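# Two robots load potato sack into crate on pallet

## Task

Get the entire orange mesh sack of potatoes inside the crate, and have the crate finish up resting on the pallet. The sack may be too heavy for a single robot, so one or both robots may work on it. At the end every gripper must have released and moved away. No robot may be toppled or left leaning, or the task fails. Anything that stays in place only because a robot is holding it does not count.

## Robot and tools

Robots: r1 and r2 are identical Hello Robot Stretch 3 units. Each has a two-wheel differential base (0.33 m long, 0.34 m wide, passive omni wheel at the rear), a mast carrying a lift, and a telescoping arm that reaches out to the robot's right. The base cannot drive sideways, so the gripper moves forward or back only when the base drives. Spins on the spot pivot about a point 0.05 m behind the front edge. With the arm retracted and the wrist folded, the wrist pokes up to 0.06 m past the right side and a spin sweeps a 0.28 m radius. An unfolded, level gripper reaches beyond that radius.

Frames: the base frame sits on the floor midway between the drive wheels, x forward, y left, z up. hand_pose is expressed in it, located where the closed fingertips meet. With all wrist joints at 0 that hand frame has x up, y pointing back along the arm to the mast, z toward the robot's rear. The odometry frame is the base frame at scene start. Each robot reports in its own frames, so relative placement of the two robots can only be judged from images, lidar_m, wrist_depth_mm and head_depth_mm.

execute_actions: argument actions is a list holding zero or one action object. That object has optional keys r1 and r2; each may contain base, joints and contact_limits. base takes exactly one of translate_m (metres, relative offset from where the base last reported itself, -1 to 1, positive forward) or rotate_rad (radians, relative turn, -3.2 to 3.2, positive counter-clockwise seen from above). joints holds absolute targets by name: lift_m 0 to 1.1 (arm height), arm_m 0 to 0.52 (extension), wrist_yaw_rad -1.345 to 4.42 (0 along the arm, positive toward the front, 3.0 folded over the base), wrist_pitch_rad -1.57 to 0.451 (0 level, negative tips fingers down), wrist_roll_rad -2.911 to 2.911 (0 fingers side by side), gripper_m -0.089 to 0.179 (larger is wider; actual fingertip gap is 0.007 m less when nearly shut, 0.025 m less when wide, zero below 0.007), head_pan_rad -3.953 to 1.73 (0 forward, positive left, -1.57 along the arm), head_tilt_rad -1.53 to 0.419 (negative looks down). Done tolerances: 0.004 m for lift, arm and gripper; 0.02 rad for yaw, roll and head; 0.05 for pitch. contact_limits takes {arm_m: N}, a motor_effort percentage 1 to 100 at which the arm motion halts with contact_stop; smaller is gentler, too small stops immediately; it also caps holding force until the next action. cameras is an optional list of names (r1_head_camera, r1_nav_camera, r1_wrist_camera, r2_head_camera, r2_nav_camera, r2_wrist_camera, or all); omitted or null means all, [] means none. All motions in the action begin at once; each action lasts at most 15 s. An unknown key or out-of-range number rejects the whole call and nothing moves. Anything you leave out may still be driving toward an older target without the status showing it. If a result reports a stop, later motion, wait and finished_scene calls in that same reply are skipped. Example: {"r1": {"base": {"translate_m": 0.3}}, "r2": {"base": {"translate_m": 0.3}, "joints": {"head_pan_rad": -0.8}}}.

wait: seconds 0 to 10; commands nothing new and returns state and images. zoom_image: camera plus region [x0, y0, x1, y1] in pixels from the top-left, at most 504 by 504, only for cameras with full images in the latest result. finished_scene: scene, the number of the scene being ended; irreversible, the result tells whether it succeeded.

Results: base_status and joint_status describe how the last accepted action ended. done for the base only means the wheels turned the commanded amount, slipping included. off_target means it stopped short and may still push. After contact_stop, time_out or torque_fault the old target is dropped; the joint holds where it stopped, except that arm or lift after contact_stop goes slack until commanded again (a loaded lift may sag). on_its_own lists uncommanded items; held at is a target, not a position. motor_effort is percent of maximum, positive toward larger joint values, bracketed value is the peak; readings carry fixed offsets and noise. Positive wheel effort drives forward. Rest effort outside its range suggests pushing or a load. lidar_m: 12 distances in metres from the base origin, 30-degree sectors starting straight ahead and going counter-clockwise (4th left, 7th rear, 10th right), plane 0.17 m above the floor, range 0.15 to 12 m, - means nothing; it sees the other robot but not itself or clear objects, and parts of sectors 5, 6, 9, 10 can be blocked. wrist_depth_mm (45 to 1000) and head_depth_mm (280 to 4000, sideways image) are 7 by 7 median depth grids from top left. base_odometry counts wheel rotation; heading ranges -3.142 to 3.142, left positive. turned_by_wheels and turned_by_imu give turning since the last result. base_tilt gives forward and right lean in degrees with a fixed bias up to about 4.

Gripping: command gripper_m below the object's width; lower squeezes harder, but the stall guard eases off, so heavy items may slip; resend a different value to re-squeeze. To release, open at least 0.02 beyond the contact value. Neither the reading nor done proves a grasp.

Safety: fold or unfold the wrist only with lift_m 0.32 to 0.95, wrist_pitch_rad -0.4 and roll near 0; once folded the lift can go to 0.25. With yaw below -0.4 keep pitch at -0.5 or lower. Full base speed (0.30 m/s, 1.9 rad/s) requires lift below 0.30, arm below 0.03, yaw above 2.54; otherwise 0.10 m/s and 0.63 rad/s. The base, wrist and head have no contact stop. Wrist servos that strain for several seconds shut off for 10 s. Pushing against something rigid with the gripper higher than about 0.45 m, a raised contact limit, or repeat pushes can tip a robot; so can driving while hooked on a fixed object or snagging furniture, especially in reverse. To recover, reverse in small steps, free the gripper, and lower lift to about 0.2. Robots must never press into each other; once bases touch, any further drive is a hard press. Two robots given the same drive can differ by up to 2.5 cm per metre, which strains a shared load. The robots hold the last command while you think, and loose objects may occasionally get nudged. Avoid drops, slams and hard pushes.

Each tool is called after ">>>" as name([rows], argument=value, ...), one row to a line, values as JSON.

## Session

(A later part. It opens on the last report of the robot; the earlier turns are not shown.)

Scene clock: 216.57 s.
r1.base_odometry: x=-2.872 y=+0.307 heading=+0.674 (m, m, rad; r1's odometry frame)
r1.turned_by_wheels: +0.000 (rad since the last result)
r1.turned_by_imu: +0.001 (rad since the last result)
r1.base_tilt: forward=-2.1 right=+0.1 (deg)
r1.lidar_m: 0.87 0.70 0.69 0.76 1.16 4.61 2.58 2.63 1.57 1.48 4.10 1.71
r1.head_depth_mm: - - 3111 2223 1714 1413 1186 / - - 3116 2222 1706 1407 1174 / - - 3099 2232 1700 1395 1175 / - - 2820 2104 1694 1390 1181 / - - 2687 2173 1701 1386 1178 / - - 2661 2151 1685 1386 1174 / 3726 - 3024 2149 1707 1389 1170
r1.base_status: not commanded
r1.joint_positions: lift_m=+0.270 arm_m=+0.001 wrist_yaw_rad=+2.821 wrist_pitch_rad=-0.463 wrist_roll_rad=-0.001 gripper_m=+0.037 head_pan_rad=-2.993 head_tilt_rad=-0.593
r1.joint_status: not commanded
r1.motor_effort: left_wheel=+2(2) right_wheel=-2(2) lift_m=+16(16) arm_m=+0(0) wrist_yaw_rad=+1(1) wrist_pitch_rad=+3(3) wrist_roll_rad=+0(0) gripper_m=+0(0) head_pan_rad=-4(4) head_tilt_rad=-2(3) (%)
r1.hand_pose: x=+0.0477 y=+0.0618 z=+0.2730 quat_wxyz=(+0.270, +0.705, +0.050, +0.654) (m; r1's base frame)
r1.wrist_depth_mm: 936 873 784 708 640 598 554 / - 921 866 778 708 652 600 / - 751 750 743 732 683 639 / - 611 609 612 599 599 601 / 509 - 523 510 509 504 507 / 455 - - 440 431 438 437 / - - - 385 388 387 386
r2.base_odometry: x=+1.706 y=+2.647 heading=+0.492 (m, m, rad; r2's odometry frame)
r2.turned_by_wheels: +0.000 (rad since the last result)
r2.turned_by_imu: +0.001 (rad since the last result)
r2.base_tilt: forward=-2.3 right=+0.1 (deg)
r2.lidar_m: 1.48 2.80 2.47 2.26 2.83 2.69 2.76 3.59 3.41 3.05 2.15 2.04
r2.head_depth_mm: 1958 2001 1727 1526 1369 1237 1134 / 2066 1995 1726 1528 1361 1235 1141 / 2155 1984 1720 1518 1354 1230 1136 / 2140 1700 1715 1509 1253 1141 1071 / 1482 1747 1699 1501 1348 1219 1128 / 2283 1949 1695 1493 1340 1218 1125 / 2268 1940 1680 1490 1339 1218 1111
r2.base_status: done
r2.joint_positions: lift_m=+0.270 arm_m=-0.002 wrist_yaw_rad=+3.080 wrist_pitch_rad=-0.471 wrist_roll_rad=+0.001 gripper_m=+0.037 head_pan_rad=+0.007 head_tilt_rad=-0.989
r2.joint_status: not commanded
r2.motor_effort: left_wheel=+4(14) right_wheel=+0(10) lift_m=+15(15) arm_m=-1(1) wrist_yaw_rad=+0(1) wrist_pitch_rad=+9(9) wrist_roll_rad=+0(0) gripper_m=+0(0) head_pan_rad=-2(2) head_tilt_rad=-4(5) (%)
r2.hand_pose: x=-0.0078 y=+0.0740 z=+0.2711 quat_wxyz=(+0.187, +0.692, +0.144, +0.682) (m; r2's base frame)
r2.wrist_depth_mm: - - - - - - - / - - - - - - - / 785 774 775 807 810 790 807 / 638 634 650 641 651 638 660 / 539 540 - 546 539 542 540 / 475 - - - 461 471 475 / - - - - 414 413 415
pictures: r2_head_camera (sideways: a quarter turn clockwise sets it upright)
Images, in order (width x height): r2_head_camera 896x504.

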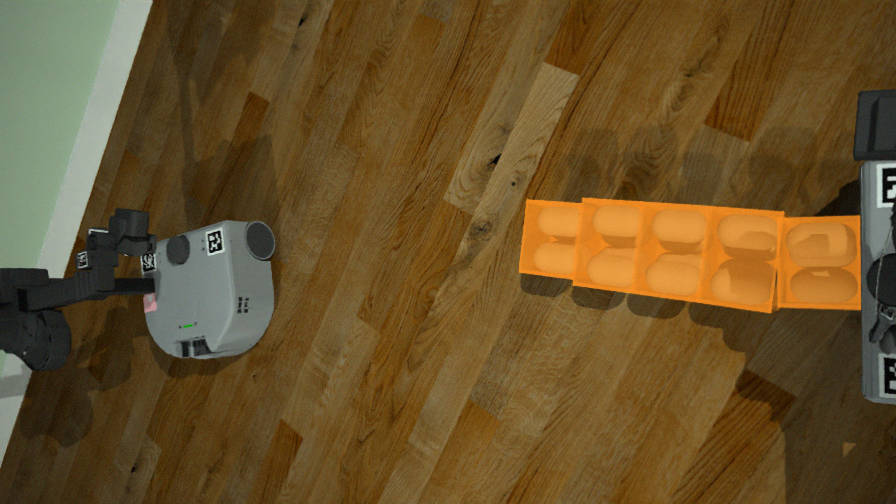

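>>> execute_actions([
  {"r1": {"base": {"rotate_rad": 1.571}}, "r2": {"base": {"translate_m": 0.52}}},
], cameras=["r2_head_camera"])

>>> execute_actions([
  {"r1": {"base": {"translate_m": 0.19}}, "r2": {"base": {"translate_m": -0.36}}},
], cameras=[])

>>> execute_actions([
  {"r1": {"base": {"rotate_rad": -1.515}, "joints": {"head_pan_rad": -1.57, "head_tilt_rad": -0.9}}, "r2": {"base": {"rotate_rad": 1.79}, "joints": {"head_pan_rad": 0.0, "head_tilt_rad": -0.6}}},
], cameras=["r1_head_camera", "r2_head_camera", "r2_nav_camera"])

Scene clock: 254.03 s.
r1.base_odometry: x=-2.872 y=+0.307 heading=+2.245 (m, m, rad; r1's odometry frame)
r1.turned_by_wheels: +1.571 (rad since the last result)
r1.turned_by_imu: +1.582 (rad since the last result)
r1.base_tilt: forward=-2.1 right=+0.2 (deg)
r1.lidar_m: 0.76 1.17 4.63 2.58 2.63 0.97 0.96 4.10 1.70 0.87 0.70 0.69
r1.head_depth_mm: 3679 - 3158 2231 1452 1366 1188 / - - 3139 2219 1419 1349 1176 / - - 3133 2250 1554 1364 1129 / - - 3126 2220 1698 1391 1131 / - - 3125 2203 1705 1386 1180 / - - 3131 2169 1699 1398 1177 / 3804 - 3061 2191 1700 1373 1179
r1.base_status: done
r1.joint_positions: lift_m=+0.270 arm_m=+0.001 wrist_yaw_rad=+2.821 wrist_pitch_rad=-0.463 wrist_roll_rad=-0.001 gripper_m=+0.037 head_pan_rad=-2.993 head_tilt_rad=-0.593
r1.joint_status: not commanded
r1.motor_effort: left_wheel=-1(5) right_wheel=+3(12) lift_m=+16(16) arm_m=-1(1) wrist_yaw_rad=+0(0) wrist_pitch_rad=+3(3) wrist_roll_rad=+0(0) gripper_m=+0(0) head_pan_rad=-3(4) head_tilt_rad=-3(3) (%)
r1.hand_pose: x=+0.0477 y=+0.0617 z=+0.2730 quat_wxyz=(+0.270, +0.705, +0.050, +0.654) (m; r1's base frame)
r1.wrist_depth_mm: - - - - - - - / - 982 982 958 955 927 938 / - 748 740 742 743 738 739 / - 600 608 599 605 600 603 / 513 - 526 512 511 510 503 / 455 - - 439 428 439 436 / - - - 388 388 386 387
r2.base_odometry: x=+2.164 y=+2.892 heading=+0.492 (m, m, rad; r2's odometry frame)
r2.turned_by_wheels: +0.000 (rad since the last result)
r2.turned_by_imu: +0.001 (rad since the last result)
r2.base_tilt: forward=-2.2 right=+0.0 (deg)
r2.lidar_m: 0.89 2.18 5.02 2.29 3.30 3.15 3.21 3.86 3.66 2.37 1.66 1.60
r2.head_depth_mm: 1513 1749 1735 1527 1371 1244 1131 / 1578 1826 1725 1523 1365 1236 1137 / 1673 1885 1470 1449 1325 1213 1143 / 1767 1922 1086 1386 1344 1145 1077 / 1699 1836 1436 1450 1353 1222 1130 / 1981 1958 1694 1499 1345 1214 1123 / 2099 1941 1677 1489 1342 1212 1107
r2.base_status: done
r2.joint_positions: lift_m=+0.270 arm_m=-0.002 wrist_yaw_rad=+3.080 wrist_pitch_rad=-0.471 wrist_roll_rad=+0.001 gripper_m=+0.037 head_pan_rad=+0.007 head_tilt_rad=-0.989
r2.joint_status: not commanded
r2.motor_effort: left_wheel=+4(14) right_wheel=+1(10) lift_m=+16(15) arm_m=-1(1) wrist_yaw_rad=+0(0) wrist_pitch_rad=+9(9) wrist_roll_rad=+0(0) gripper_m=+0(0) head_pan_rad=-2(2) head_tilt_rad=-4(5) (%)
r2.hand_pose: x=-0.0078 y=+0.0740 z=+0.2711 quat_wxyz=(+0.187, +0.692, +0.144, +0.682) (m; r2's base frame)
r2.wrist_depth_mm: - - - - - - - / - - - - - - - / 793 794 781 790 768 807 788 / 645 631 632 641 645 638 648 / 532 542 - 556 544 538 541 / 481 - - - 463 469 474 / - - - - 409 415 411
pictures: r2_head_camera (sideways: a quarter turn clockwise sets it upright)
Images, in order (width x height): r2_head_camera 896x504.

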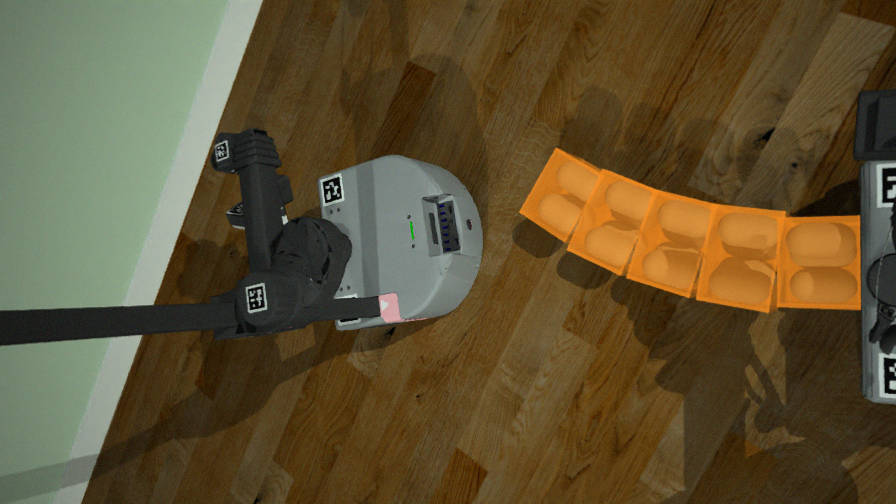

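Scene clock: 257.00 s.
r1.base_odometry: x=-2.990 y=+0.456 heading=+2.245 (m, m, rad; r1's odometry frame)
r1.turned_by_wheels: +0.000 (rad since the last result)
r1.turned_by_imu: +0.001 (rad since the last result)
r1.base_tilt: forward=-2.2 right=+0.1 (deg)
r1.lidar_m: 0.60 0.92 4.50 2.61 2.64 1.60 1.50 4.22 1.34 0.68 0.55 0.54
r1.head_depth_mm: 3851 - 2960 2040 1708 1403 1187 / - - 3174 1868 1708 1370 1189 / - - 3124 2224 1696 1316 1179 / - - 3077 2201 1710 1387 1183 / - - 3099 2204 1701 1384 1181 / - - 3107 2169 1703 1390 1176 / 3838 - 3081 2173 1686 1381 1181
r1.base_status: done
r1.joint_positions: lift_m=+0.270 arm_m=+0.001 wrist_yaw_rad=+2.821 wrist_pitch_rad=-0.463 wrist_roll_rad=-0.001 gripper_m=+0.037 head_pan_rad=-2.993 head_tilt_rad=-0.594
r1.joint_status: not commanded
r1.motor_effort: left_wheel=-1(6) right_wheel=+3(10) lift_m=+16(16) arm_m=-1(1) wrist_yaw_rad=+0(1) wrist_pitch_rad=+3(3) wrist_roll_rad=+0(0) gripper_m=+0(0) head_pan_rad=-3(3) head_tilt_rad=-2(3) (%)
r1.hand_pose: x=+0.0477 y=+0.0617 z=+0.2730 quat_wxyz=(+0.270, +0.705, +0.050, +0.654) (m; r1's base frame)
r1.wrist_depth_mm: - - - - - - - / - 966 954 949 968 969 900 / - 743 750 746 732 737 733 / - 610 609 607 604 602 599 / 512 - 530 514 506 508 505 / 459 - - 442 425 439 436 / - - - 389 387 387 385
r2.base_odometry: x=+1.847 y=+2.722 heading=+0.492 (m, m, rad; r2's odometry frame)
r2.turned_by_wheels: +0.000 (rad since the last result)
r2.turned_by_imu: +0.000 (rad since the last result)
r2.base_tilt: forward=-2.2 right=+0.1 (deg)
r2.lidar_m: 1.44 2.62 5.20 2.26 2.98 2.83 2.91 3.67 3.49 2.86 2.00 1.89
r2.head_depth_mm: 1831 1974 1747 1532 1370 1238 1132 / 1921 1996 1730 1526 1365 1235 1144 / 1934 1947 1717 1474 1356 1228 1139 / 1579 1716 1682 1439 1294 1226 1128 / 1414 1747 1711 1508 1347 1218 1132 / 2236 1950 1693 1492 1343 1212 1127 / 2267 1939 1684 1495 1338 1210 1110
r2.base_status: done
r2.joint_positions: lift_m=+0.270 arm_m=-0.002 wrist_yaw_rad=+3.080 wrist_pitch_rad=-0.471 wrist_roll_rad=+0.001 gripper_m=+0.037 head_pan_rad=+0.007 head_tilt_rad=-0.989
r2.joint_status: not commanded
r2.motor_effort: left_wheel=+3(7) right_wheel=-3(10) lift_m=+15(16) arm_m=-1(1) wrist_yaw_rad=-1(0) wrist_pitch_rad=+9(9) wrist_roll_rad=+0(0) gripper_m=+0(0) head_pan_rad=-2(2) head_tilt_rad=-4(5) (%)
r2.hand_pose: x=-0.0078 y=+0.0740 z=+0.2711 quat_wxyz=(+0.187, +0.692, +0.144, +0.682) (m; r2's base frame)
r2.wrist_depth_mm: - - - - - - - / - - - - - - - / 772 779 786 796 802 799 813 / 643 641 643 640 649 654 642 / 542 543 - 543 541 545 541 / 479 - - - 462 473 473 / - - - - 412 416 414
pictures: none
No camera images: the call's "cameras" was empty. Leave "cameras" out to get every camera's image.

Scene clock: 259.37 s.
r1.base_odometry: x=-2.990 y=+0.456 heading=+0.730 (m, m, rad; r1's odometry frame)
r1.turned_by_wheels: -1.515 (rad since the last result)
r1.turned_by_imu: -1.523 (rad since the last result)
r1.base_tilt: forward=-2.3 right=+0.1 (deg)
r1.lidar_m: 0.66 0.55 0.55 0.61 0.99 4.50 2.61 2.66 1.51 1.51 4.21 1.19
r1.head_depth_mm: 3062 2369 1943 1630 1396 1222 1097 / 2987 2361 1891 1612 1388 1219 1103 / 3074 1618 1750 1534 1384 1215 - / 3080 2357 1839 1594 1338 1218 - / 3046 2342 1882 1580 1381 1220 1081 / 3044 2343 1897 1593 1368 1218 1083 / 2995 2327 1883 1584 1372 1205 1074
r1.base_status: done
r1.joint_positions: lift_m=+0.270 arm_m=+0.001 wrist_yaw_rad=+2.821 wrist_pitch_rad=-0.463 wrist_roll_rad=-0.001 gripper_m=+0.037 head_pan_rad=-1.577 head_tilt_rad=-0.889
r1.joint_status: all done
r1.motor_effort: left_wheel=+2(9) right_wheel=-2(8) lift_m=+16(16) arm_m=+0(0) wrist_yaw_rad=+0(0) wrist_pitch_rad=+3(3) wrist_roll_rad=+0(0) gripper_m=+0(0) head_pan_rad=+4(54) head_tilt_rad=-4(20) (%)
r1.hand_pose: x=+0.0477 y=+0.0617 z=+0.2730 quat_wxyz=(+0.270, +0.705, +0.050, +0.654) (m; r1's base frame)
r1.wrist_depth_mm: 795 739 646 573 516 474 432 / - 817 721 640 566 513 462 / - 752 743 677 611 557 509 / - 609 602 608 605 580 545 / 514 - 529 506 509 507 504 / 455 - - 441 430 438 438 / - - - 389 387 386 387
r2.base_odometry: x=+1.847 y=+2.722 heading=+2.282 (m, m, rad; r2's odometry frame)
r2.turned_by_wheels: +1.790 (rad since the last result)
r2.turned_by_imu: +1.775 (rad since the last result)
r2.base_tilt: forward=-2.1 right=+0.2 (deg)
r2.lidar_m: 2.26 2.85 2.83 3.14 3.51 3.49 2.35 1.89 1.90 1.51 3.37 2.29
r2.head_depth_mm: - - 2473 2098 1771 1473 1253 / - - 2470 2084 1763 1468 1250 / - - 2833 2147 1753 1461 1253 / 3990 - 2964 2204 1752 1449 1242 / 3581 3924 2910 2184 1741 1447 1240 / 3269 3559 2942 2171 1733 1442 1235 / 2988 3217 2890 2162 1727 1433 1233
r2.base_status: done
r2.joint_positions: lift_m=+0.270 arm_m=-0.002 wrist_yaw_rad=+3.080 wrist_pitch_rad=-0.471 wrist_roll_rad=+0.001 gripper_m=+0.037 head_pan_rad=+0.007 head_tilt_rad=-0.605
r2.joint_status: all done
r2.motor_effort: left_wheel=-1(8) right_wheel=+3(11) lift_m=+16(15) arm_m=-2(1) wrist_yaw_rad=+0(1) wrist_pitch_rad=+9(9) wrist_roll_rad=+0(0) gripper_m=-1(1) head_pan_rad=-2(2) head_tilt_rad=+2(22) (%)
r2.hand_pose: x=-0.0078 y=+0.0740 z=+0.2711 quat_wxyz=(+0.187, +0.692, +0.144, +0.682) (m; r2's base frame)
r2.wrist_depth_mm: - - - - - - - / - - - - - - - / 774 771 793 783 805 787 791 / 629 639 648 646 632 649 643 / 540 540 - 551 546 544 548 / 480 - - - 465 474 469 / - - - - 416 417 413
pictures: r1_head_camera (sideways: a quarter turn clockwise sets it upright), r2_head_camera (sideways: a quarter turn clockwise sets it upright), r2_nav_camera (sideways: a quarter turn counterclockwise sets it upright)
Images, in order (width x height): r1_head_camera 896x504, r2_head_camera 896x504, r2_nav_camera 672x504.

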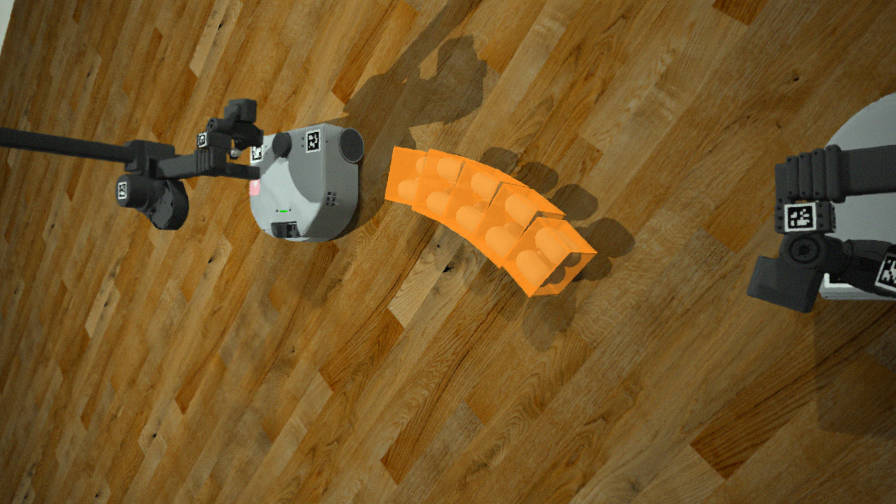

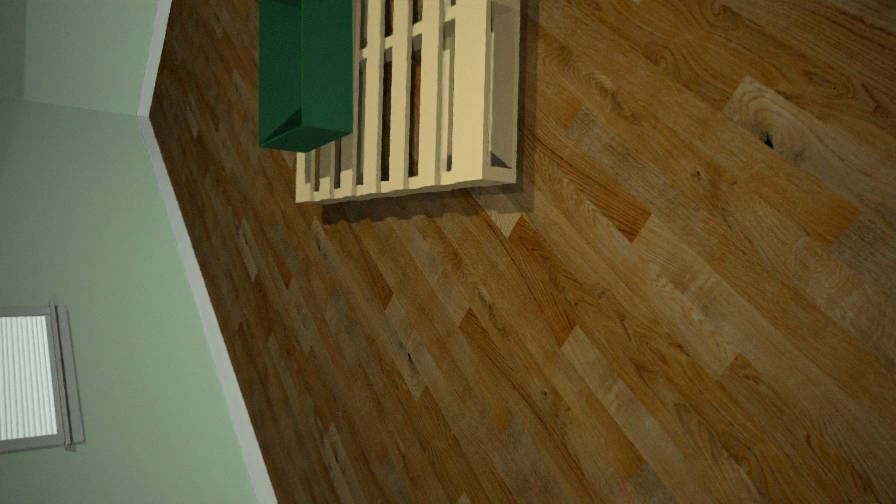

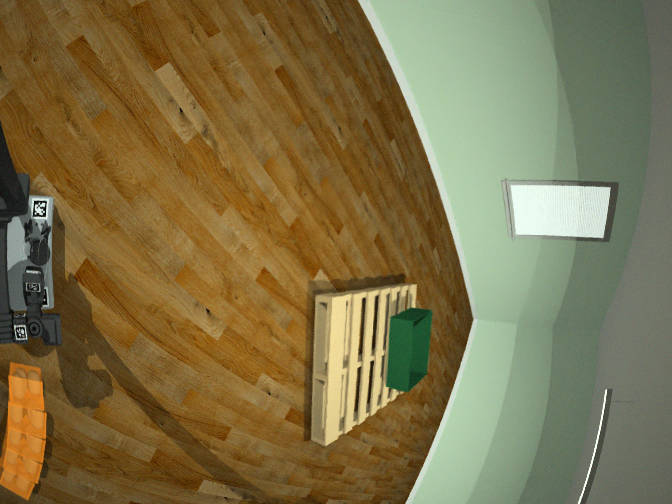

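>>> execute_actions(actions=[])

Scene clock: 283.00 s.
r1.base_odometry: x=-2.990 y=+0.456 heading=+0.730 (m, m, rad; r1's odometry frame)
r1.turned_by_wheels: +0.000 (rad since the last result)
r1.turned_by_imu: +0.001 (rad since the last result)
r1.base_tilt: forward=-2.1 right=+0.1 (deg)
r1.lidar_m: 0.66 0.55 0.55 0.61 0.99 4.51 2.61 2.67 1.51 1.51 4.19 1.20
r1.head_depth_mm: 3094 2417 1924 1622 1397 1230 1095 / 2984 2387 1877 1619 1386 1219 1104 / 3096 1612 1757 1533 1381 1213 - / 3115 2342 1855 1612 1348 1215 - / 3085 2363 1898 1581 1376 1213 1082 / 3026 2325 1899 1588 1375 1209 1078 / 2996 2324 1869 1592 1378 1207 1073
r1.base_status: done
r1.joint_positions: lift_m=+0.270 arm_m=+0.001 wrist_yaw_rad=+2.821 wrist_pitch_rad=-0.463 wrist_roll_rad=-0.001 gripper_m=+0.037 head_pan_rad=-1.577 head_tilt_rad=-0.889
r1.joint_status: all done
r1.motor_effort: left_wheel=+2(9) right_wheel=-2(8) lift_m=+16(16) arm_m=+0(0) wrist_yaw_rad=+1(0) wrist_pitch_rad=+3(3) wrist_roll_rad=+0(0) gripper_m=+0(0) head_pan_rad=+4(54) head_tilt_rad=-4(20) (%)
r1.hand_pose: x=+0.0477 y=+0.0617 z=+0.2730 quat_wxyz=(+0.270, +0.705, +0.050, +0.654) (m; r1's base frame)
r1.wrist_depth_mm: 803 737 637 576 517 472 435 / - 821 712 628 568 512 466 / - 750 753 678 615 555 504 / - 610 607 606 604 580 533 / 513 - 535 515 505 506 508 / 458 - - 442 427 442 438 / - - - 388 387 388 385
r2.base_odometry: x=+1.847 y=+2.722 heading=+2.282 (m, m, rad; r2's odometry frame)
r2.turned_by_wheels: +0.000 (rad since the last result)
r2.turned_by_imu: +0.000 (rad since the last result)
r2.base_tilt: forward=-2.1 right=+0.0 (deg)
r2.lidar_m: 2.26 2.85 2.83 3.15 3.51 3.50 2.34 1.90 1.90 1.51 3.36 2.29
r2.head_depth_mm: - - 2483 2088 1764 1474 1254 / - - 2489 2075 1771 1463 1250 / - - 2827 2129 1765 1463 1245 / 3992 - 2971 2207 1746 1458 1244 / 3574 3880 2937 2186 1744 1447 1243 / 3249 3567 2900 2177 1730 1441 1236 / 3000 3242 2896 2164 1727 1435 1233
r2.base_status: done
r2.joint_positions: lift_m=+0.270 arm_m=-0.002 wrist_yaw_rad=+3.080 wrist_pitch_rad=-0.471 wrist_roll_rad=+0.001 gripper_m=+0.037 head_pan_rad=+0.007 head_tilt_rad=-0.605
r2.joint_status: all done
r2.motor_effort: left_wheel=-2(8) right_wheel=+2(11) lift_m=+15(15) arm_m=-1(1) wrist_yaw_rad=+0(1) wrist_pitch_rad=+9(9) wrist_roll_rad=+0(0) gripper_m=+0(1) head_pan_rad=-2(2) head_tilt_rad=+3(22) (%)
r2.hand_pose: x=-0.0078 y=+0.0740 z=+0.2711 quat_wxyz=(+0.187, +0.692, +0.144, +0.682) (m; r2's base frame)
r2.wrist_depth_mm: - - - - - - - / - - - - - - - / 781 778 789 793 776 788 805 / 648 645 648 636 647 647 651 / 537 537 - 558 548 554 541 / 477 - - - 463 473 472 / - - - - 415 415 413
pictures: r1_head_camera (sideways: a quarter turn clockwise sets it upright), r1_nav_camera (sideways: a quarter turn counterclockwise sets it upright), r1_wrist_camera, r2_head_camera (sideways: a quarter turn clockwise sets it upright), r2_nav_camera (sideways: a quarter turn counterclockwise sets it upright), r2_wrist_camera
Images, in order (width x height): r1_head_camera 896x504, r1_nav_camera 672x504, r1_wrist_camera 644x364, r2_head_camera 896x504, r2_nav_camera 672x504, r2_wrist_camera 644x364.

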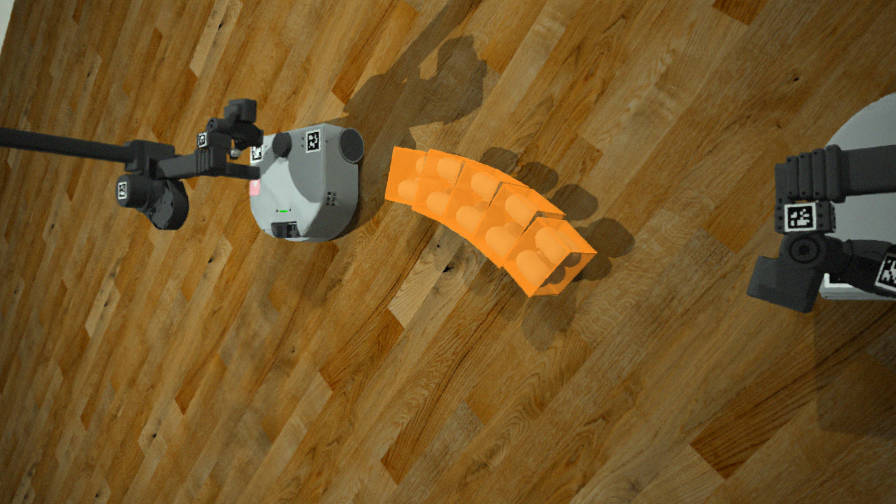

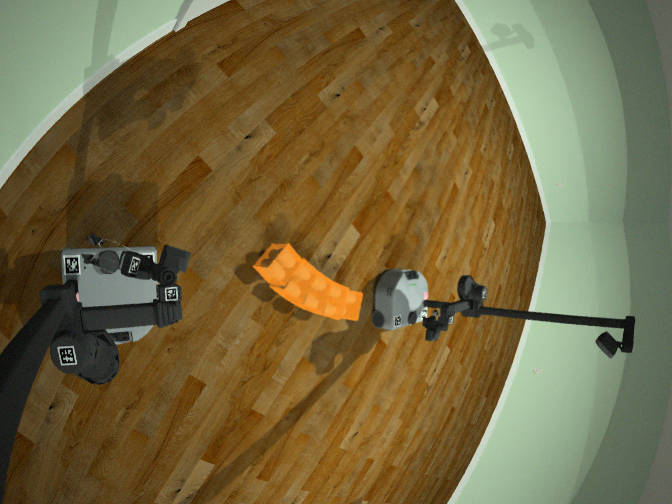

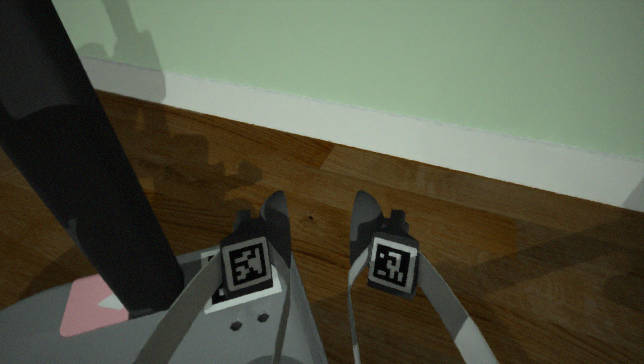

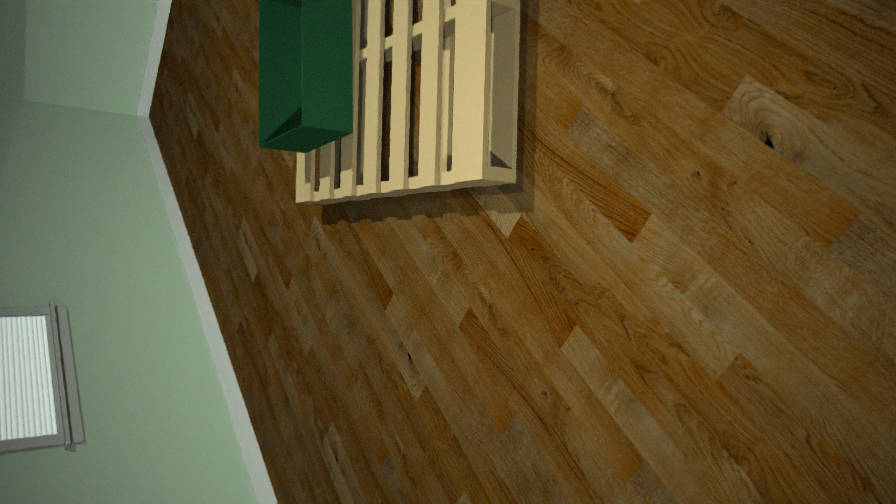

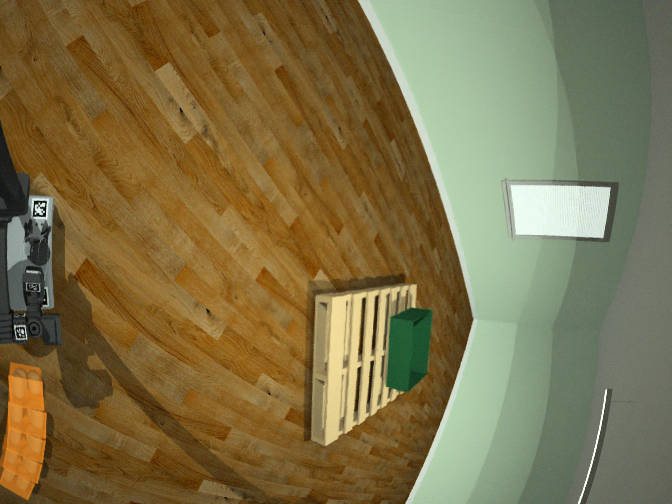

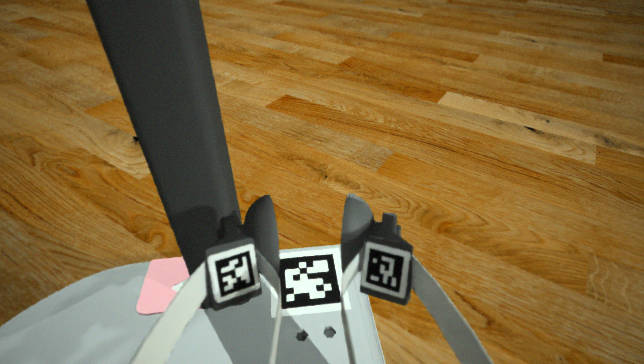

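>>> execute_actions([
  {"r1": {"joints": {"lift_m": 0.45, "wrist_pitch_rad": -0.4, "head_pan_rad": -3.14, "head_tilt_rad": -0.6}}, "r2": {"joints": {"lift_m": 0.45, "wrist_pitch_rad": -0.4, "head_pan_rad": -1.57, "head_tilt_rad": -1.0}}},
], cameras=["r1_head_camera"])

>>> execute_actions([
  {"r1": {"joints": {"wrist_yaw_rad": 0.0, "gripper_m": 0.179, "arm_m": 0.1}}, "r2": {"joints": {"wrist_yaw_rad": 0.0, "gripper_m": 0.179, "arm_m": 0.1}}},
], cameras=["r1_head_camera", "r2_head_camera"])

Scene clock: 306.53 s.
r1.base_odometry: x=-2.990 y=+0.456 heading=+0.730 (m, m, rad; r1's odometry frame)
r1.turned_by_wheels: +0.000 (rad since the last result)
r1.turned_by_imu: +0.002 (rad since the last result)
r1.base_tilt: forward=-2.2 right=+0.1 (deg)
r1.lidar_m: 0.66 0.55 0.55 0.61 0.99 4.49 2.61 2.67 1.51 1.51 4.21 1.20
r1.head_depth_mm: - - 3047 2192 1699 1386 1183 / - - 3054 2182 1703 1392 1180 / - - 3036 2198 1687 1384 1177 / - - 3061 2150 1687 1384 1171 / - - 2690 2112 1679 1376 1179 / - - 2616 2104 1689 1382 1169 / - - 2578 2113 1668 1373 1169
r1.base_status: not commanded
r1.joint_positions: lift_m=+0.450 arm_m=+0.001 wrist_yaw_rad=+2.821 wrist_pitch_rad=-0.422 wrist_roll_rad=-0.001 gripper_m=+0.037 head_pan_rad=-3.133 head_tilt_rad=-0.606
r1.joint_status: all done
r1.motor_effort: left_wheel=+2(2) right_wheel=-2(3) lift_m=+22(23) arm_m=+0(1) wrist_yaw_rad=+1(1) wrist_pitch_rad=+5(7) wrist_roll_rad=+0(0) gripper_m=+0(0) head_pan_rad=-4(52) head_tilt_rad=+2(18) (%)
r1.hand_pose: x=+0.0494 y=+0.0668 z=+0.4615 quat_wxyz=(+0.257, +0.705, +0.036, +0.659) (m; r1's base frame)
r1.wrist_depth_mm: 798 723 642 566 511 468 426 / - 813 713 625 560 505 458 / - 916 801 689 617 546 491 / - 931 870 768 673 602 542 / 765 787 795 777 719 649 593 / 668 - 649 661 641 656 617 / 576 569 593 578 575 569 575
r2.base_odometry: x=+1.847 y=+2.722 heading=+2.282 (m, m, rad; r2's odometry frame)
r2.turned_by_wheels: +0.000 (rad since the last result)
r2.turned_by_imu: +0.001 (rad since the last result)
r2.base_tilt: forward=-2.1 right=+0.1 (deg)
r2.lidar_m: 2.25 2.85 2.84 3.13 3.50 3.49 2.34 1.90 1.90 1.51 3.38 2.29
r2.head_depth_mm: 1928 2002 1726 1534 1371 1237 1129 / 2076 1913 1725 1468 1361 1251 1147 / 2212 1728 1721 1513 1298 1271 - / 2284 1957 1713 1517 1349 1258 - / 2294 1952 1696 1497 1348 1225 1113 / 2284 1941 1690 1504 1345 1212 1114 / 2275 1933 1683 1492 1338 1218 1111
r2.base_status: not commanded
r2.joint_positions: lift_m=+0.450 arm_m=-0.002 wrist_yaw_rad=+3.080 wrist_pitch_rad=-0.422 wrist_roll_rad=+0.001 gripper_m=+0.037 head_pan_rad=-1.563 head_tilt_rad=-0.987
r2.joint_status: all done
r2.motor_effort: left_wheel=-2(2) right_wheel=+2(1) lift_m=+24(23) arm_m=-1(1) wrist_yaw_rad=+0(1) wrist_pitch_rad=+9(10) wrist_roll_rad=+0(0) gripper_m=+0(1) head_pan_rad=-2(34) head_tilt_rad=-4(25) (%)
r2.hand_pose: x=-0.0074 y=+0.0805 z=+0.4615 quat_wxyz=(+0.170, +0.696, +0.127, +0.687) (m; r2's base frame)
r2.wrist_depth_mm: - - - - - - - / - - - - - - - / - - - - - - - / - 970 - - 991 983 - / 841 802 - 837 815 826 838 / 714 710 - 696 703 709 714 / 627 606 610 612 623 628 626
pictures: r1_head_camera (sideways: a quarter turn clockwise sets it upright)
Images, in order (width x height): r1_head_camera 896x504.

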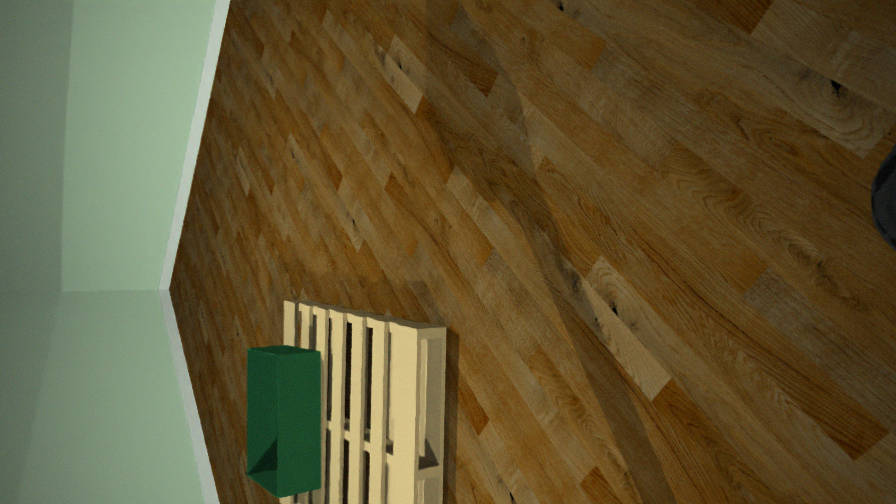

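Scene clock: 309.07 s.
r1.base_odometry: x=-2.990 y=+0.456 heading=+0.730 (m, m, rad; r1's odometry frame)
r1.turned_by_wheels: +0.000 (rad since the last result)
r1.turned_by_imu: +0.001 (rad since the last result)
r1.base_tilt: forward=-2.1 right=+0.1 (deg)
r1.lidar_m: 0.66 0.55 0.55 0.61 0.99 4.51 2.61 2.68 1.52 1.51 4.19 1.20
r1.head_depth_mm: - - 3041 2187 1700 1386 1178 / - - 3036 2188 1684 1384 1174 / - - 3003 2169 1688 1373 1183 / - - 2998 2156 1674 1376 1167 / - - 2726 2131 1664 1376 1171 / - - 2565 2117 1662 1381 1161 / - - 2590 2095 1675 1374 1170
r1.base_status: not commanded
r1.joint_positions: lift_m=+0.450 arm_m=+0.100 wrist_yaw_rad=+0.002 wrist_pitch_rad=-0.422 wrist_roll_rad=-0.001 gripper_m=+0.179 head_pan_rad=-3.133 head_tilt_rad=-0.606
r1.joint_status: all done
r1.motor_effort: left_wheel=+2(2) right_wheel=-2(2) lift_m=+22(22) arm_m=+4(4) wrist_yaw_rad=-1(3) wrist_pitch_rad=+6(6) wrist_roll_rad=+0(0) gripper_m=+0(85) head_pan_rad=-4(3) head_tilt_rad=+2(2) (%)
r1.hand_pose: x=-0.0211 y=-0.4685 z=+0.4615 quat_wxyz=(+0.692, +0.149, -0.690, -0.148) (m; r1's base frame)
r1.wrist_depth_mm: - - - - - - - / - - - - - - - / - - - - - - - / 937 925 946 928 831 920 899 / 806 776 772 743 721 784 757 / - 664 662 570 648 659 662 / 571 580 580 573 575 577 563
r2.base_odometry: x=+1.847 y=+2.722 heading=+2.282 (m, m, rad; r2's odometry frame)
r2.turned_by_wheels: +0.000 (rad since the last result)
r2.turned_by_imu: +0.000 (rad since the last result)
r2.base_tilt: forward=-2.2 right=+0.1 (deg)
r2.lidar_m: 2.26 2.85 2.83 3.14 3.50 3.48 2.34 1.90 1.89 1.51 3.38 2.29
r2.head_depth_mm: 1923 1955 1733 1522 1368 1236 1130 / 1236 1808 1719 1448 1367 1249 1142 / 2228 1724 1724 1515 1300 1213 - / 2281 1967 1713 1512 1332 1214 - / 2293 1952 1711 1510 1342 1217 1117 / 2275 1947 1688 1497 1347 1217 1112 / 2248 1933 1685 1486 1336 1212 1110
r2.base_status: not commanded
r2.joint_positions: lift_m=+0.450 arm_m=+0.100 wrist_yaw_rad=+0.002 wrist_pitch_rad=-0.422 wrist_roll_rad=+0.001 gripper_m=+0.179 head_pan_rad=-1.563 head_tilt_rad=-0.987
r2.joint_status: all done
r2.motor_effort: left_wheel=-1(2) right_wheel=+2(1) lift_m=+24(24) arm_m=+4(2) wrist_yaw_rad=-1(1) wrist_pitch_rad=+9(9) wrist_roll_rad=+0(0) gripper_m=+0(84) head_pan_rad=-2(3) head_tilt_rad=-5(5) (%)
r2.hand_pose: x=-0.0211 y=-0.4685 z=+0.4615 quat_wxyz=(+0.692, +0.149, -0.691, -0.148) (m; r2's base frame)
r2.wrist_depth_mm: - - - - - - - / - - - - - - - / - - - - - - - / 997 - 999 998 - 996 991 / 857 825 816 838 800 805 841 / - 715 701 709 623 636 712 / 597 607 624 614 535 624 605
pictures: r1_head_camera (sideways: a quarter turn clockwise sets it upright), r2_head_camera (sideways: a quarter turn clockwise sets it upright)
Images, in order (width x height): r1_head_camera 896x504, r2_head_camera 896x504.

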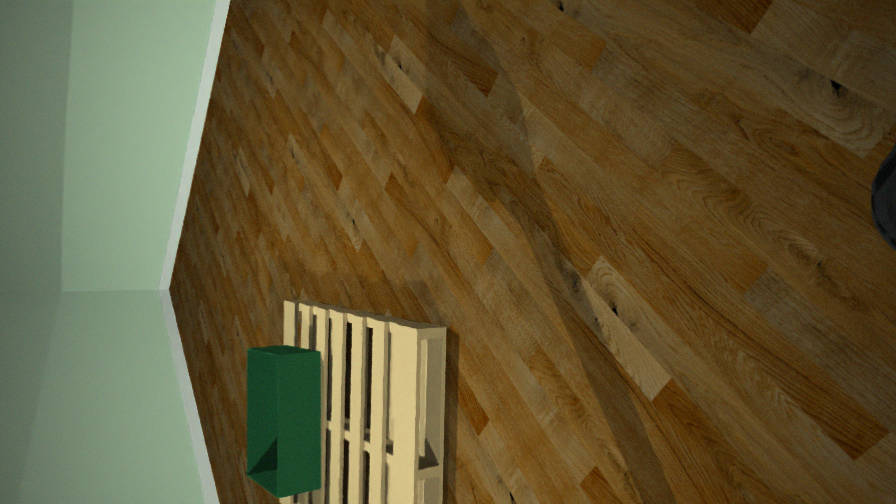

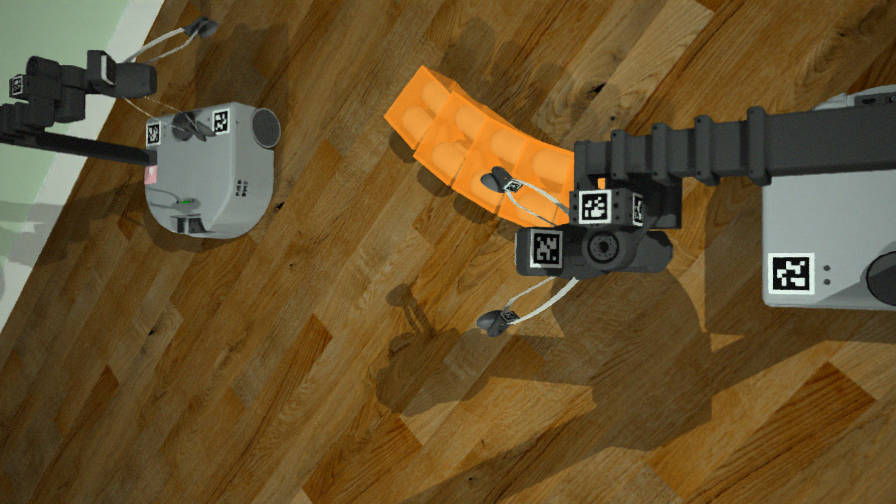

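>>> execute_actions([
  {"r1": {"base": {"rotate_rad": 0.025}, "joints": {"wrist_pitch_rad": -1.45, "arm_m": 0.44, "head_pan_rad": -1.57, "head_tilt_rad": -1.0}}, "r2": {"base": {"rotate_rad": 0.04}, "joints": {"wrist_pitch_rad": -1.45, "arm_m": 0.33}}},
], cameras=[])

>>> execute_actions([
  {"r1": {"base": {"translate_m": -0.03}}, "r2": {"base": {"translate_m": -0.10}}},
], cameras=["r1_wrist_camera", "r2_wrist_camera", "r1_head_camera"])

Scene clock: 399.83 s.
r1.base_odometry: x=-2.990 y=+0.456 heading=+0.755 (m, m, rad; r1's odometry frame)
r1.turned_by_wheels: +0.025 (rad since the last result)
r1.turned_by_imu: +0.027 (rad since the last result)
r1.base_tilt: forward=-2.0 right=+0.2 (deg)
r1.lidar_m: 0.65 0.55 0.55 0.62 1.03 4.51 2.61 2.69 1.51 1.53 4.18 1.14
r1.head_depth_mm: 2452 1947 1741 1511 1338 1204 1095 / 1568 1700 1698 1498 1336 1186 1095 / 2377 1745 1690 1461 1325 1202 - / 2431 2019 1752 1410 1316 1198 - / 2448 1999 1707 1490 1318 1188 1074 / 2389 1996 1698 1469 1313 1176 1075 / 2378 1990 1691 1476 1309 1175 1066
r1.base_status: done
r1.joint_positions: lift_m=+0.450 arm_m=+0.440 wrist_yaw_rad=+0.000 wrist_pitch_rad=-1.444 wrist_roll_rad=-0.001 gripper_m=+0.179 head_pan_rad=-1.577 head_tilt_rad=-0.988
r1.joint_status: all done
r1.motor_effort: left_wheel=+0(1) right_wheel=+0(1) lift_m=+21(22) arm_m=+4(4) wrist_yaw_rad=+1(1) wrist_pitch_rad=-2(5) wrist_roll_rad=+0(0) gripper_m=+0(0) head_pan_rad=+4(54) head_tilt_rad=-4(23) (%)
r1.hand_pose: x=-0.0216 y=-0.5931 z=+0.3313 quat_wxyz=(+0.531, +0.468, -0.530, -0.467) (m; r1's base frame)
r1.wrist_depth_mm: 469 468 465 466 383 466 460 / 481 480 472 377 415 470 476 / 488 482 487 484 481 477 479 / 497 491 491 490 495 489 484 / 506 507 502 501 499 496 496 / - 508 508 512 509 507 507 / 532 524 525 523 519 519 521
r2.base_odometry: x=+1.847 y=+2.722 heading=+2.322 (m, m, rad; r2's odometry frame)
r2.turned_by_wheels: +0.040 (rad since the last result)
r2.turned_by_imu: +0.041 (rad since the last result)
r2.base_tilt: forward=-2.2 right=+0.1 (deg)
r2.lidar_m: 2.29 2.85 2.83 3.21 3.52 3.50 2.28 1.90 1.51 1.52 3.59 2.26
r2.head_depth_mm: 1948 1045 1703 1528 1366 1239 1136 / 1699 1747 1686 1458 1356 1236 1145 / 2247 1772 1714 - 1276 1229 - / 2305 1964 1709 1506 1355 1229 - / 2299 1965 1701 1505 1348 1223 1119 / 2283 1946 1699 1500 1340 1216 1113 / 2272 1939 1686 1490 1342 1212 1111
r2.base_status: done
r2.joint_positions: lift_m=+0.450 arm_m=+0.330 wrist_yaw_rad=+0.000 wrist_pitch_rad=-1.446 wrist_roll_rad=+0.001 gripper_m=+0.179 head_pan_rad=-1.563 head_tilt_rad=-0.988
r2.joint_status: all done
r2.motor_effort: left_wheel=-1(6) right_wheel=+2(7) lift_m=+24(24) arm_m=+4(5) wrist_yaw_rad=+1(1) wrist_pitch_rad=-2(8) wrist_roll_rad=+0(0) gripper_m=+0(0) head_pan_rad=-2(2) head_tilt_rad=-5(5) (%)
r2.hand_pose: x=-0.0216 y=-0.4827 z=+0.3312 quat_wxyz=(+0.530, +0.468, -0.530, -0.468) (m; r2's base frame)
r2.wrist_depth_mm: 474 474 477 492 479 406 503 / 474 482 486 487 498 397 508 / 486 487 497 496 404 511 510 / 491 492 492 501 453 512 516 / 492 502 502 501 424 526 525 / - 503 505 513 521 518 536 / 506 511 515 523 528 525 541
pictures: none
No camera images: the call's "cameras" was empty. Leave "cameras" out to get every camera's image.

Scene clock: 402.00 s.
r1.base_odometry: x=-3.012 y=+0.435 heading=+0.755 (m, m, rad; r1's odometry frame)
r1.turned_by_wheels: +0.000 (rad since the last result)
r1.turned_by_imu: +0.001 (rad since the last result)
r1.base_tilt: forward=-2.3 right=+0.1 (deg)
r1.lidar_m: 0.67 0.57 0.57 0.64 1.07 4.47 2.58 2.65 4.16 1.48 4.22 1.18
r1.head_depth_mm: 2444 2024 1738 1507 1323 1192 1089 / 2496 1941 1721 1489 1337 1197 1090 / 1585 1652 1694 1477 1319 1207 - / 2340 1955 1728 1394 1320 1204 - / 2423 1997 1691 1485 1322 1192 1079 / 2390 2016 1696 1481 1302 1186 1076 / 2410 1974 1686 1474 1317 1173 1072
r1.base_status: done
r1.joint_positions: lift_m=+0.450 arm_m=+0.440 wrist_yaw_rad=+0.000 wrist_pitch_rad=-1.444 wrist_roll_rad=-0.001 gripper_m=+0.179 head_pan_rad=-1.577 head_tilt_rad=-0.988
r1.joint_status: not commanded
r1.motor_effort: left_wheel=+0(2) right_wheel=+0(4) lift_m=+22(22) arm_m=+4(3) wrist_yaw_rad=+0(0) wrist_pitch_rad=-2(2) wrist_roll_rad=+0(0) gripper_m=+0(1) head_pan_rad=+4(4) head_tilt_rad=-5(5) (%)
r1.hand_pose: x=-0.0216 y=-0.5931 z=+0.3313 quat_wxyz=(+0.531, +0.468, -0.530, -0.467) (m; r1's base frame)
r1.wrist_depth_mm: 466 465 464 425 415 465 459 / 481 477 478 372 468 472 471 / 482 485 483 440 480 481 479 / 496 490 493 493 489 496 492 / 502 504 500 504 500 496 495 / - 513 512 510 507 507 507 / 520 521 520 518 520 515 523
r2.base_odometry: x=+1.915 y=+2.649 heading=+2.322 (m, m, rad; r2's odometry frame)
r2.turned_by_wheels: +0.000 (rad since the last result)
r2.turned_by_imu: +0.000 (rad since the last result)
r2.base_tilt: forward=-2.1 right=+0.1 (deg)
r2.lidar_m: 2.36 2.91 2.89 3.28 3.43 3.42 2.20 1.83 1.82 1.48 3.45 2.36
r2.head_depth_mm: 1918 1996 1743 1537 1369 1236 1130 / 2048 1043 1694 1498 1364 1236 1145 / 2177 1696 1679 - 1297 1229 - / 2288 1847 1707 1510 1288 1225 - / 2317 1961 1699 1502 1347 1221 1119 / 2268 1939 1693 1493 1343 1220 1119 / 2263 1941 1689 1496 1336 1215 1111
r2.base_status: done
r2.joint_positions: lift_m=+0.450 arm_m=+0.330 wrist_yaw_rad=+0.000 wrist_pitch_rad=-1.446 wrist_roll_rad=+0.001 gripper_m=+0.179 head_pan_rad=-1.563 head_tilt_rad=-0.988
r2.joint_status: not commanded
r2.motor_effort: left_wheel=-3(7) right_wheel=+2(3) lift_m=+24(24) arm_m=+4(4) wrist_yaw_rad=+0(0) wrist_pitch_rad=-2(2) wrist_roll_rad=+0(0) gripper_m=+0(0) head_pan_rad=-2(1) head_tilt_rad=-4(4) (%)
r2.hand_pose: x=-0.0216 y=-0.4827 z=+0.3312 quat_wxyz=(+0.530, +0.468, -0.530, -0.468) (m; r2's base frame)
r2.wrist_depth_mm: 465 471 476 484 428 491 499 / 474 485 484 492 394 501 513 / 474 481 489 399 450 509 513 / 483 490 503 457 504 510 510 / 489 501 496 439 517 511 531 / - 508 501 514 526 516 530 / 506 501 525 520 533 538 546
pictures: r1_head_camera (sideways: a quarter turn clockwise sets it upright), r1_wrist_camera, r2_wrist_camera
Images, in order (width x height): r1_head_camera 896x504, r1_wrist_camera 644x364, r2_wrist_camera 644x364.

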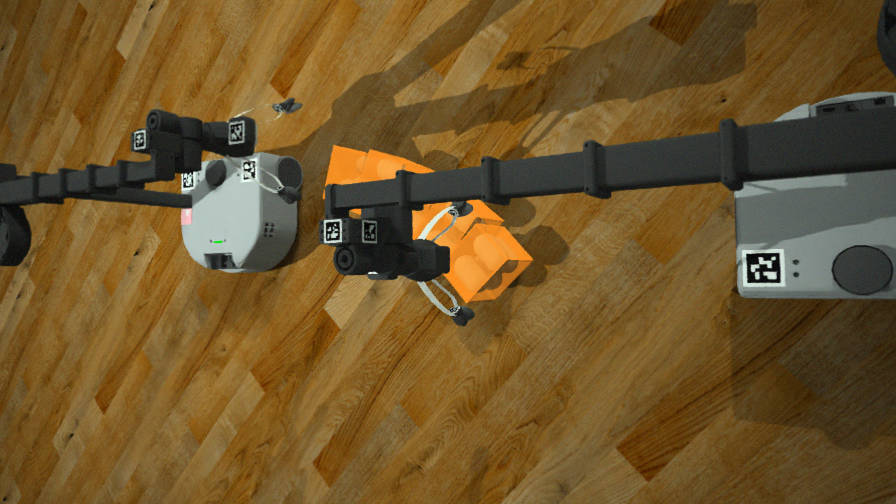

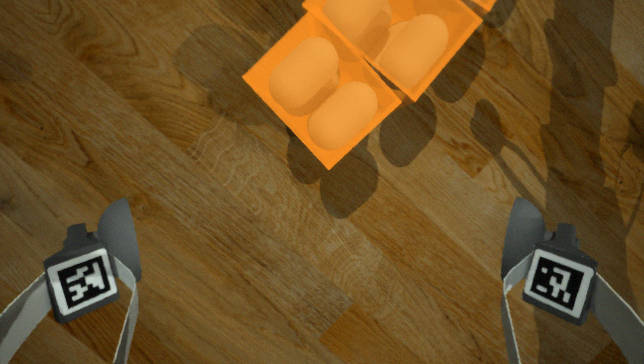

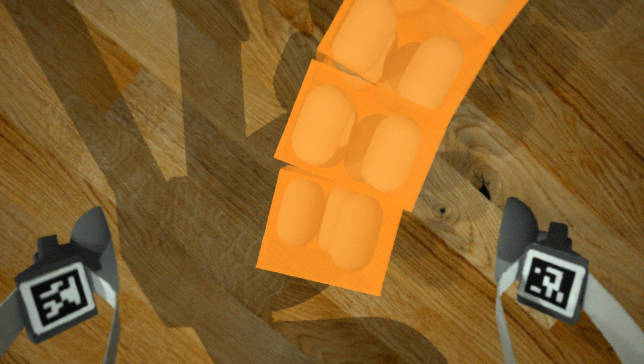

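>>> execute_actions([
  {"r1": {"base": {"translate_m": 0.037}, "joints": {"wrist_pitch_rad": -1.28, "arm_m": 0.52, "wrist_yaw_rad": -0.81, "lift_m": 0.30}}, "r2": {"base": {"translate_m": -0.027}, "joints": {"wrist_yaw_rad": -0.26, "arm_m": 0.269, "lift_m": 0.30}}},
], cameras=["r1_wrist_camera", "r2_wrist_camera"])

Scene clock: 485.83 s.
r1.base_odometry: x=-2.985 y=+0.460 heading=+0.755 (m, m, rad; r1's odometry frame)
r1.turned_by_wheels: +0.000 (rad since the last result)
r1.turned_by_imu: +0.001 (rad since the last result)
r1.base_tilt: forward=-2.0 right=+0.1 (deg)
r1.lidar_m: 0.64 0.54 0.54 0.61 1.02 4.51 2.62 2.70 4.19 1.48 4.19 1.13
r1.head_depth_mm: 2461 2026 1731 1494 1335 1190 1084 / 2461 2041 1723 1501 1330 1193 1092 / 2247 1634 1671 1448 1336 1206 - / 2279 1955 1713 1407 1317 1198 - / 2412 2009 1698 1491 1316 1189 1076 / 2380 1976 1698 1486 1315 1181 1072 / 2417 1975 1699 1480 1302 1175 1065
r1.base_status: done
r1.joint_positions: lift_m=+0.300 arm_m=+0.520 wrist_yaw_rad=-0.808 wrist_pitch_rad=-1.288 wrist_roll_rad=-0.001 gripper_m=+0.179 head_pan_rad=-1.577 head_tilt_rad=-0.988
r1.joint_status: all done
r1.motor_effort: left_wheel=+0(3) right_wheel=+1(5) lift_m=+16(16) arm_m=+4(3) wrist_yaw_rad=-2(1) wrist_pitch_rad=+2(1) wrist_roll_rad=+0(0) gripper_m=+0(0) head_pan_rad=+4(4) head_tilt_rad=-4(5) (%)
r1.hand_pose: x=-0.0565 y=-0.6978 z=+0.1861 quat_wxyz=(+0.353, +0.169, -0.686, -0.613) (m; r1's base frame)
r1.wrist_depth_mm: 357 358 356 302 355 354 354 / 357 353 354 256 351 352 352 / 355 352 351 299 349 350 349 / 351 350 349 245 346 348 347 / 348 348 346 240 346 345 345 / - 346 346 343 344 345 344 / 346 344 343 344 342 341 342
r2.base_odometry: x=+1.934 y=+2.629 heading=+2.322 (m, m, rad; r2's odometry frame)
r2.turned_by_wheels: +0.000 (rad since the last result)
r2.turned_by_imu: +0.001 (rad since the last result)
r2.base_tilt: forward=-2.2 right=+0.1 (deg)
r2.lidar_m: 2.38 2.93 2.92 3.30 3.42 3.40 2.18 1.80 1.80 1.48 3.44 2.39
r2.head_depth_mm: 1898 1991 1737 1534 1367 1235 1131 / 2046 1986 1176 1502 1358 1229 1150 / 1441 1676 1710 1450 1356 1233 - / 2262 1845 1711 1512 1265 1224 - / 2315 1960 1700 1509 1345 1221 1117 / 2278 1944 1690 1496 1346 1222 1116 / 2276 1937 1683 1491 1334 1213 1111
r2.base_status: done
r2.joint_positions: lift_m=+0.300 arm_m=+0.269 wrist_yaw_rad=-0.258 wrist_pitch_rad=-1.446 wrist_roll_rad=+0.001 gripper_m=+0.179 head_pan_rad=-1.563 head_tilt_rad=-0.988
r2.joint_status: all done
r2.motor_effort: left_wheel=-1(7) right_wheel=+2(3) lift_m=+15(18) arm_m=-5(5) wrist_yaw_rad=-1(1) wrist_pitch_rad=-2(2) wrist_roll_rad=+0(0) gripper_m=+0(0) head_pan_rad=-2(2) head_tilt_rad=-5(5) (%)
r2.hand_pose: x=-0.0237 y=-0.4220 z=+0.1817 quat_wxyz=(+0.465, +0.396, -0.586, -0.533) (m; r2's base frame)
r2.wrist_depth_mm: 328 329 229 281 341 345 350 / 334 338 239 251 346 346 353 / 338 337 340 298 351 352 357 / 338 342 294 241 351 356 363 / 344 349 351 251 361 359 370 / - 355 355 354 359 367 376 / 355 358 363 363 366 376 375
pictures: r1_wrist_camera, r2_wrist_camera
Images, in order (width x height): r1_wrist_camera 644x364, r2_wrist_camera 644x364.

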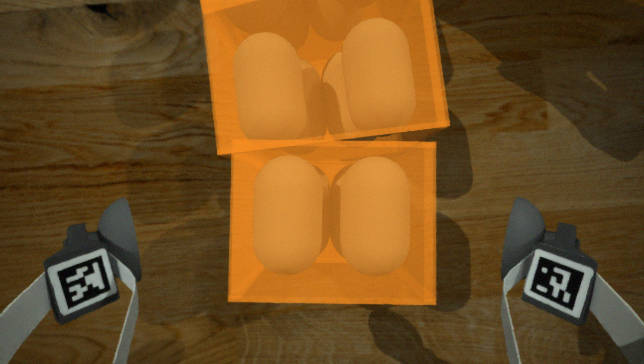

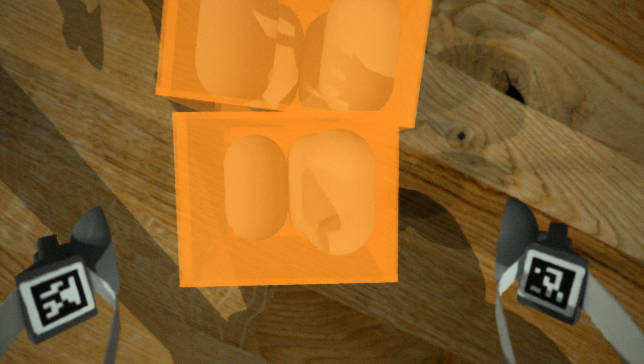

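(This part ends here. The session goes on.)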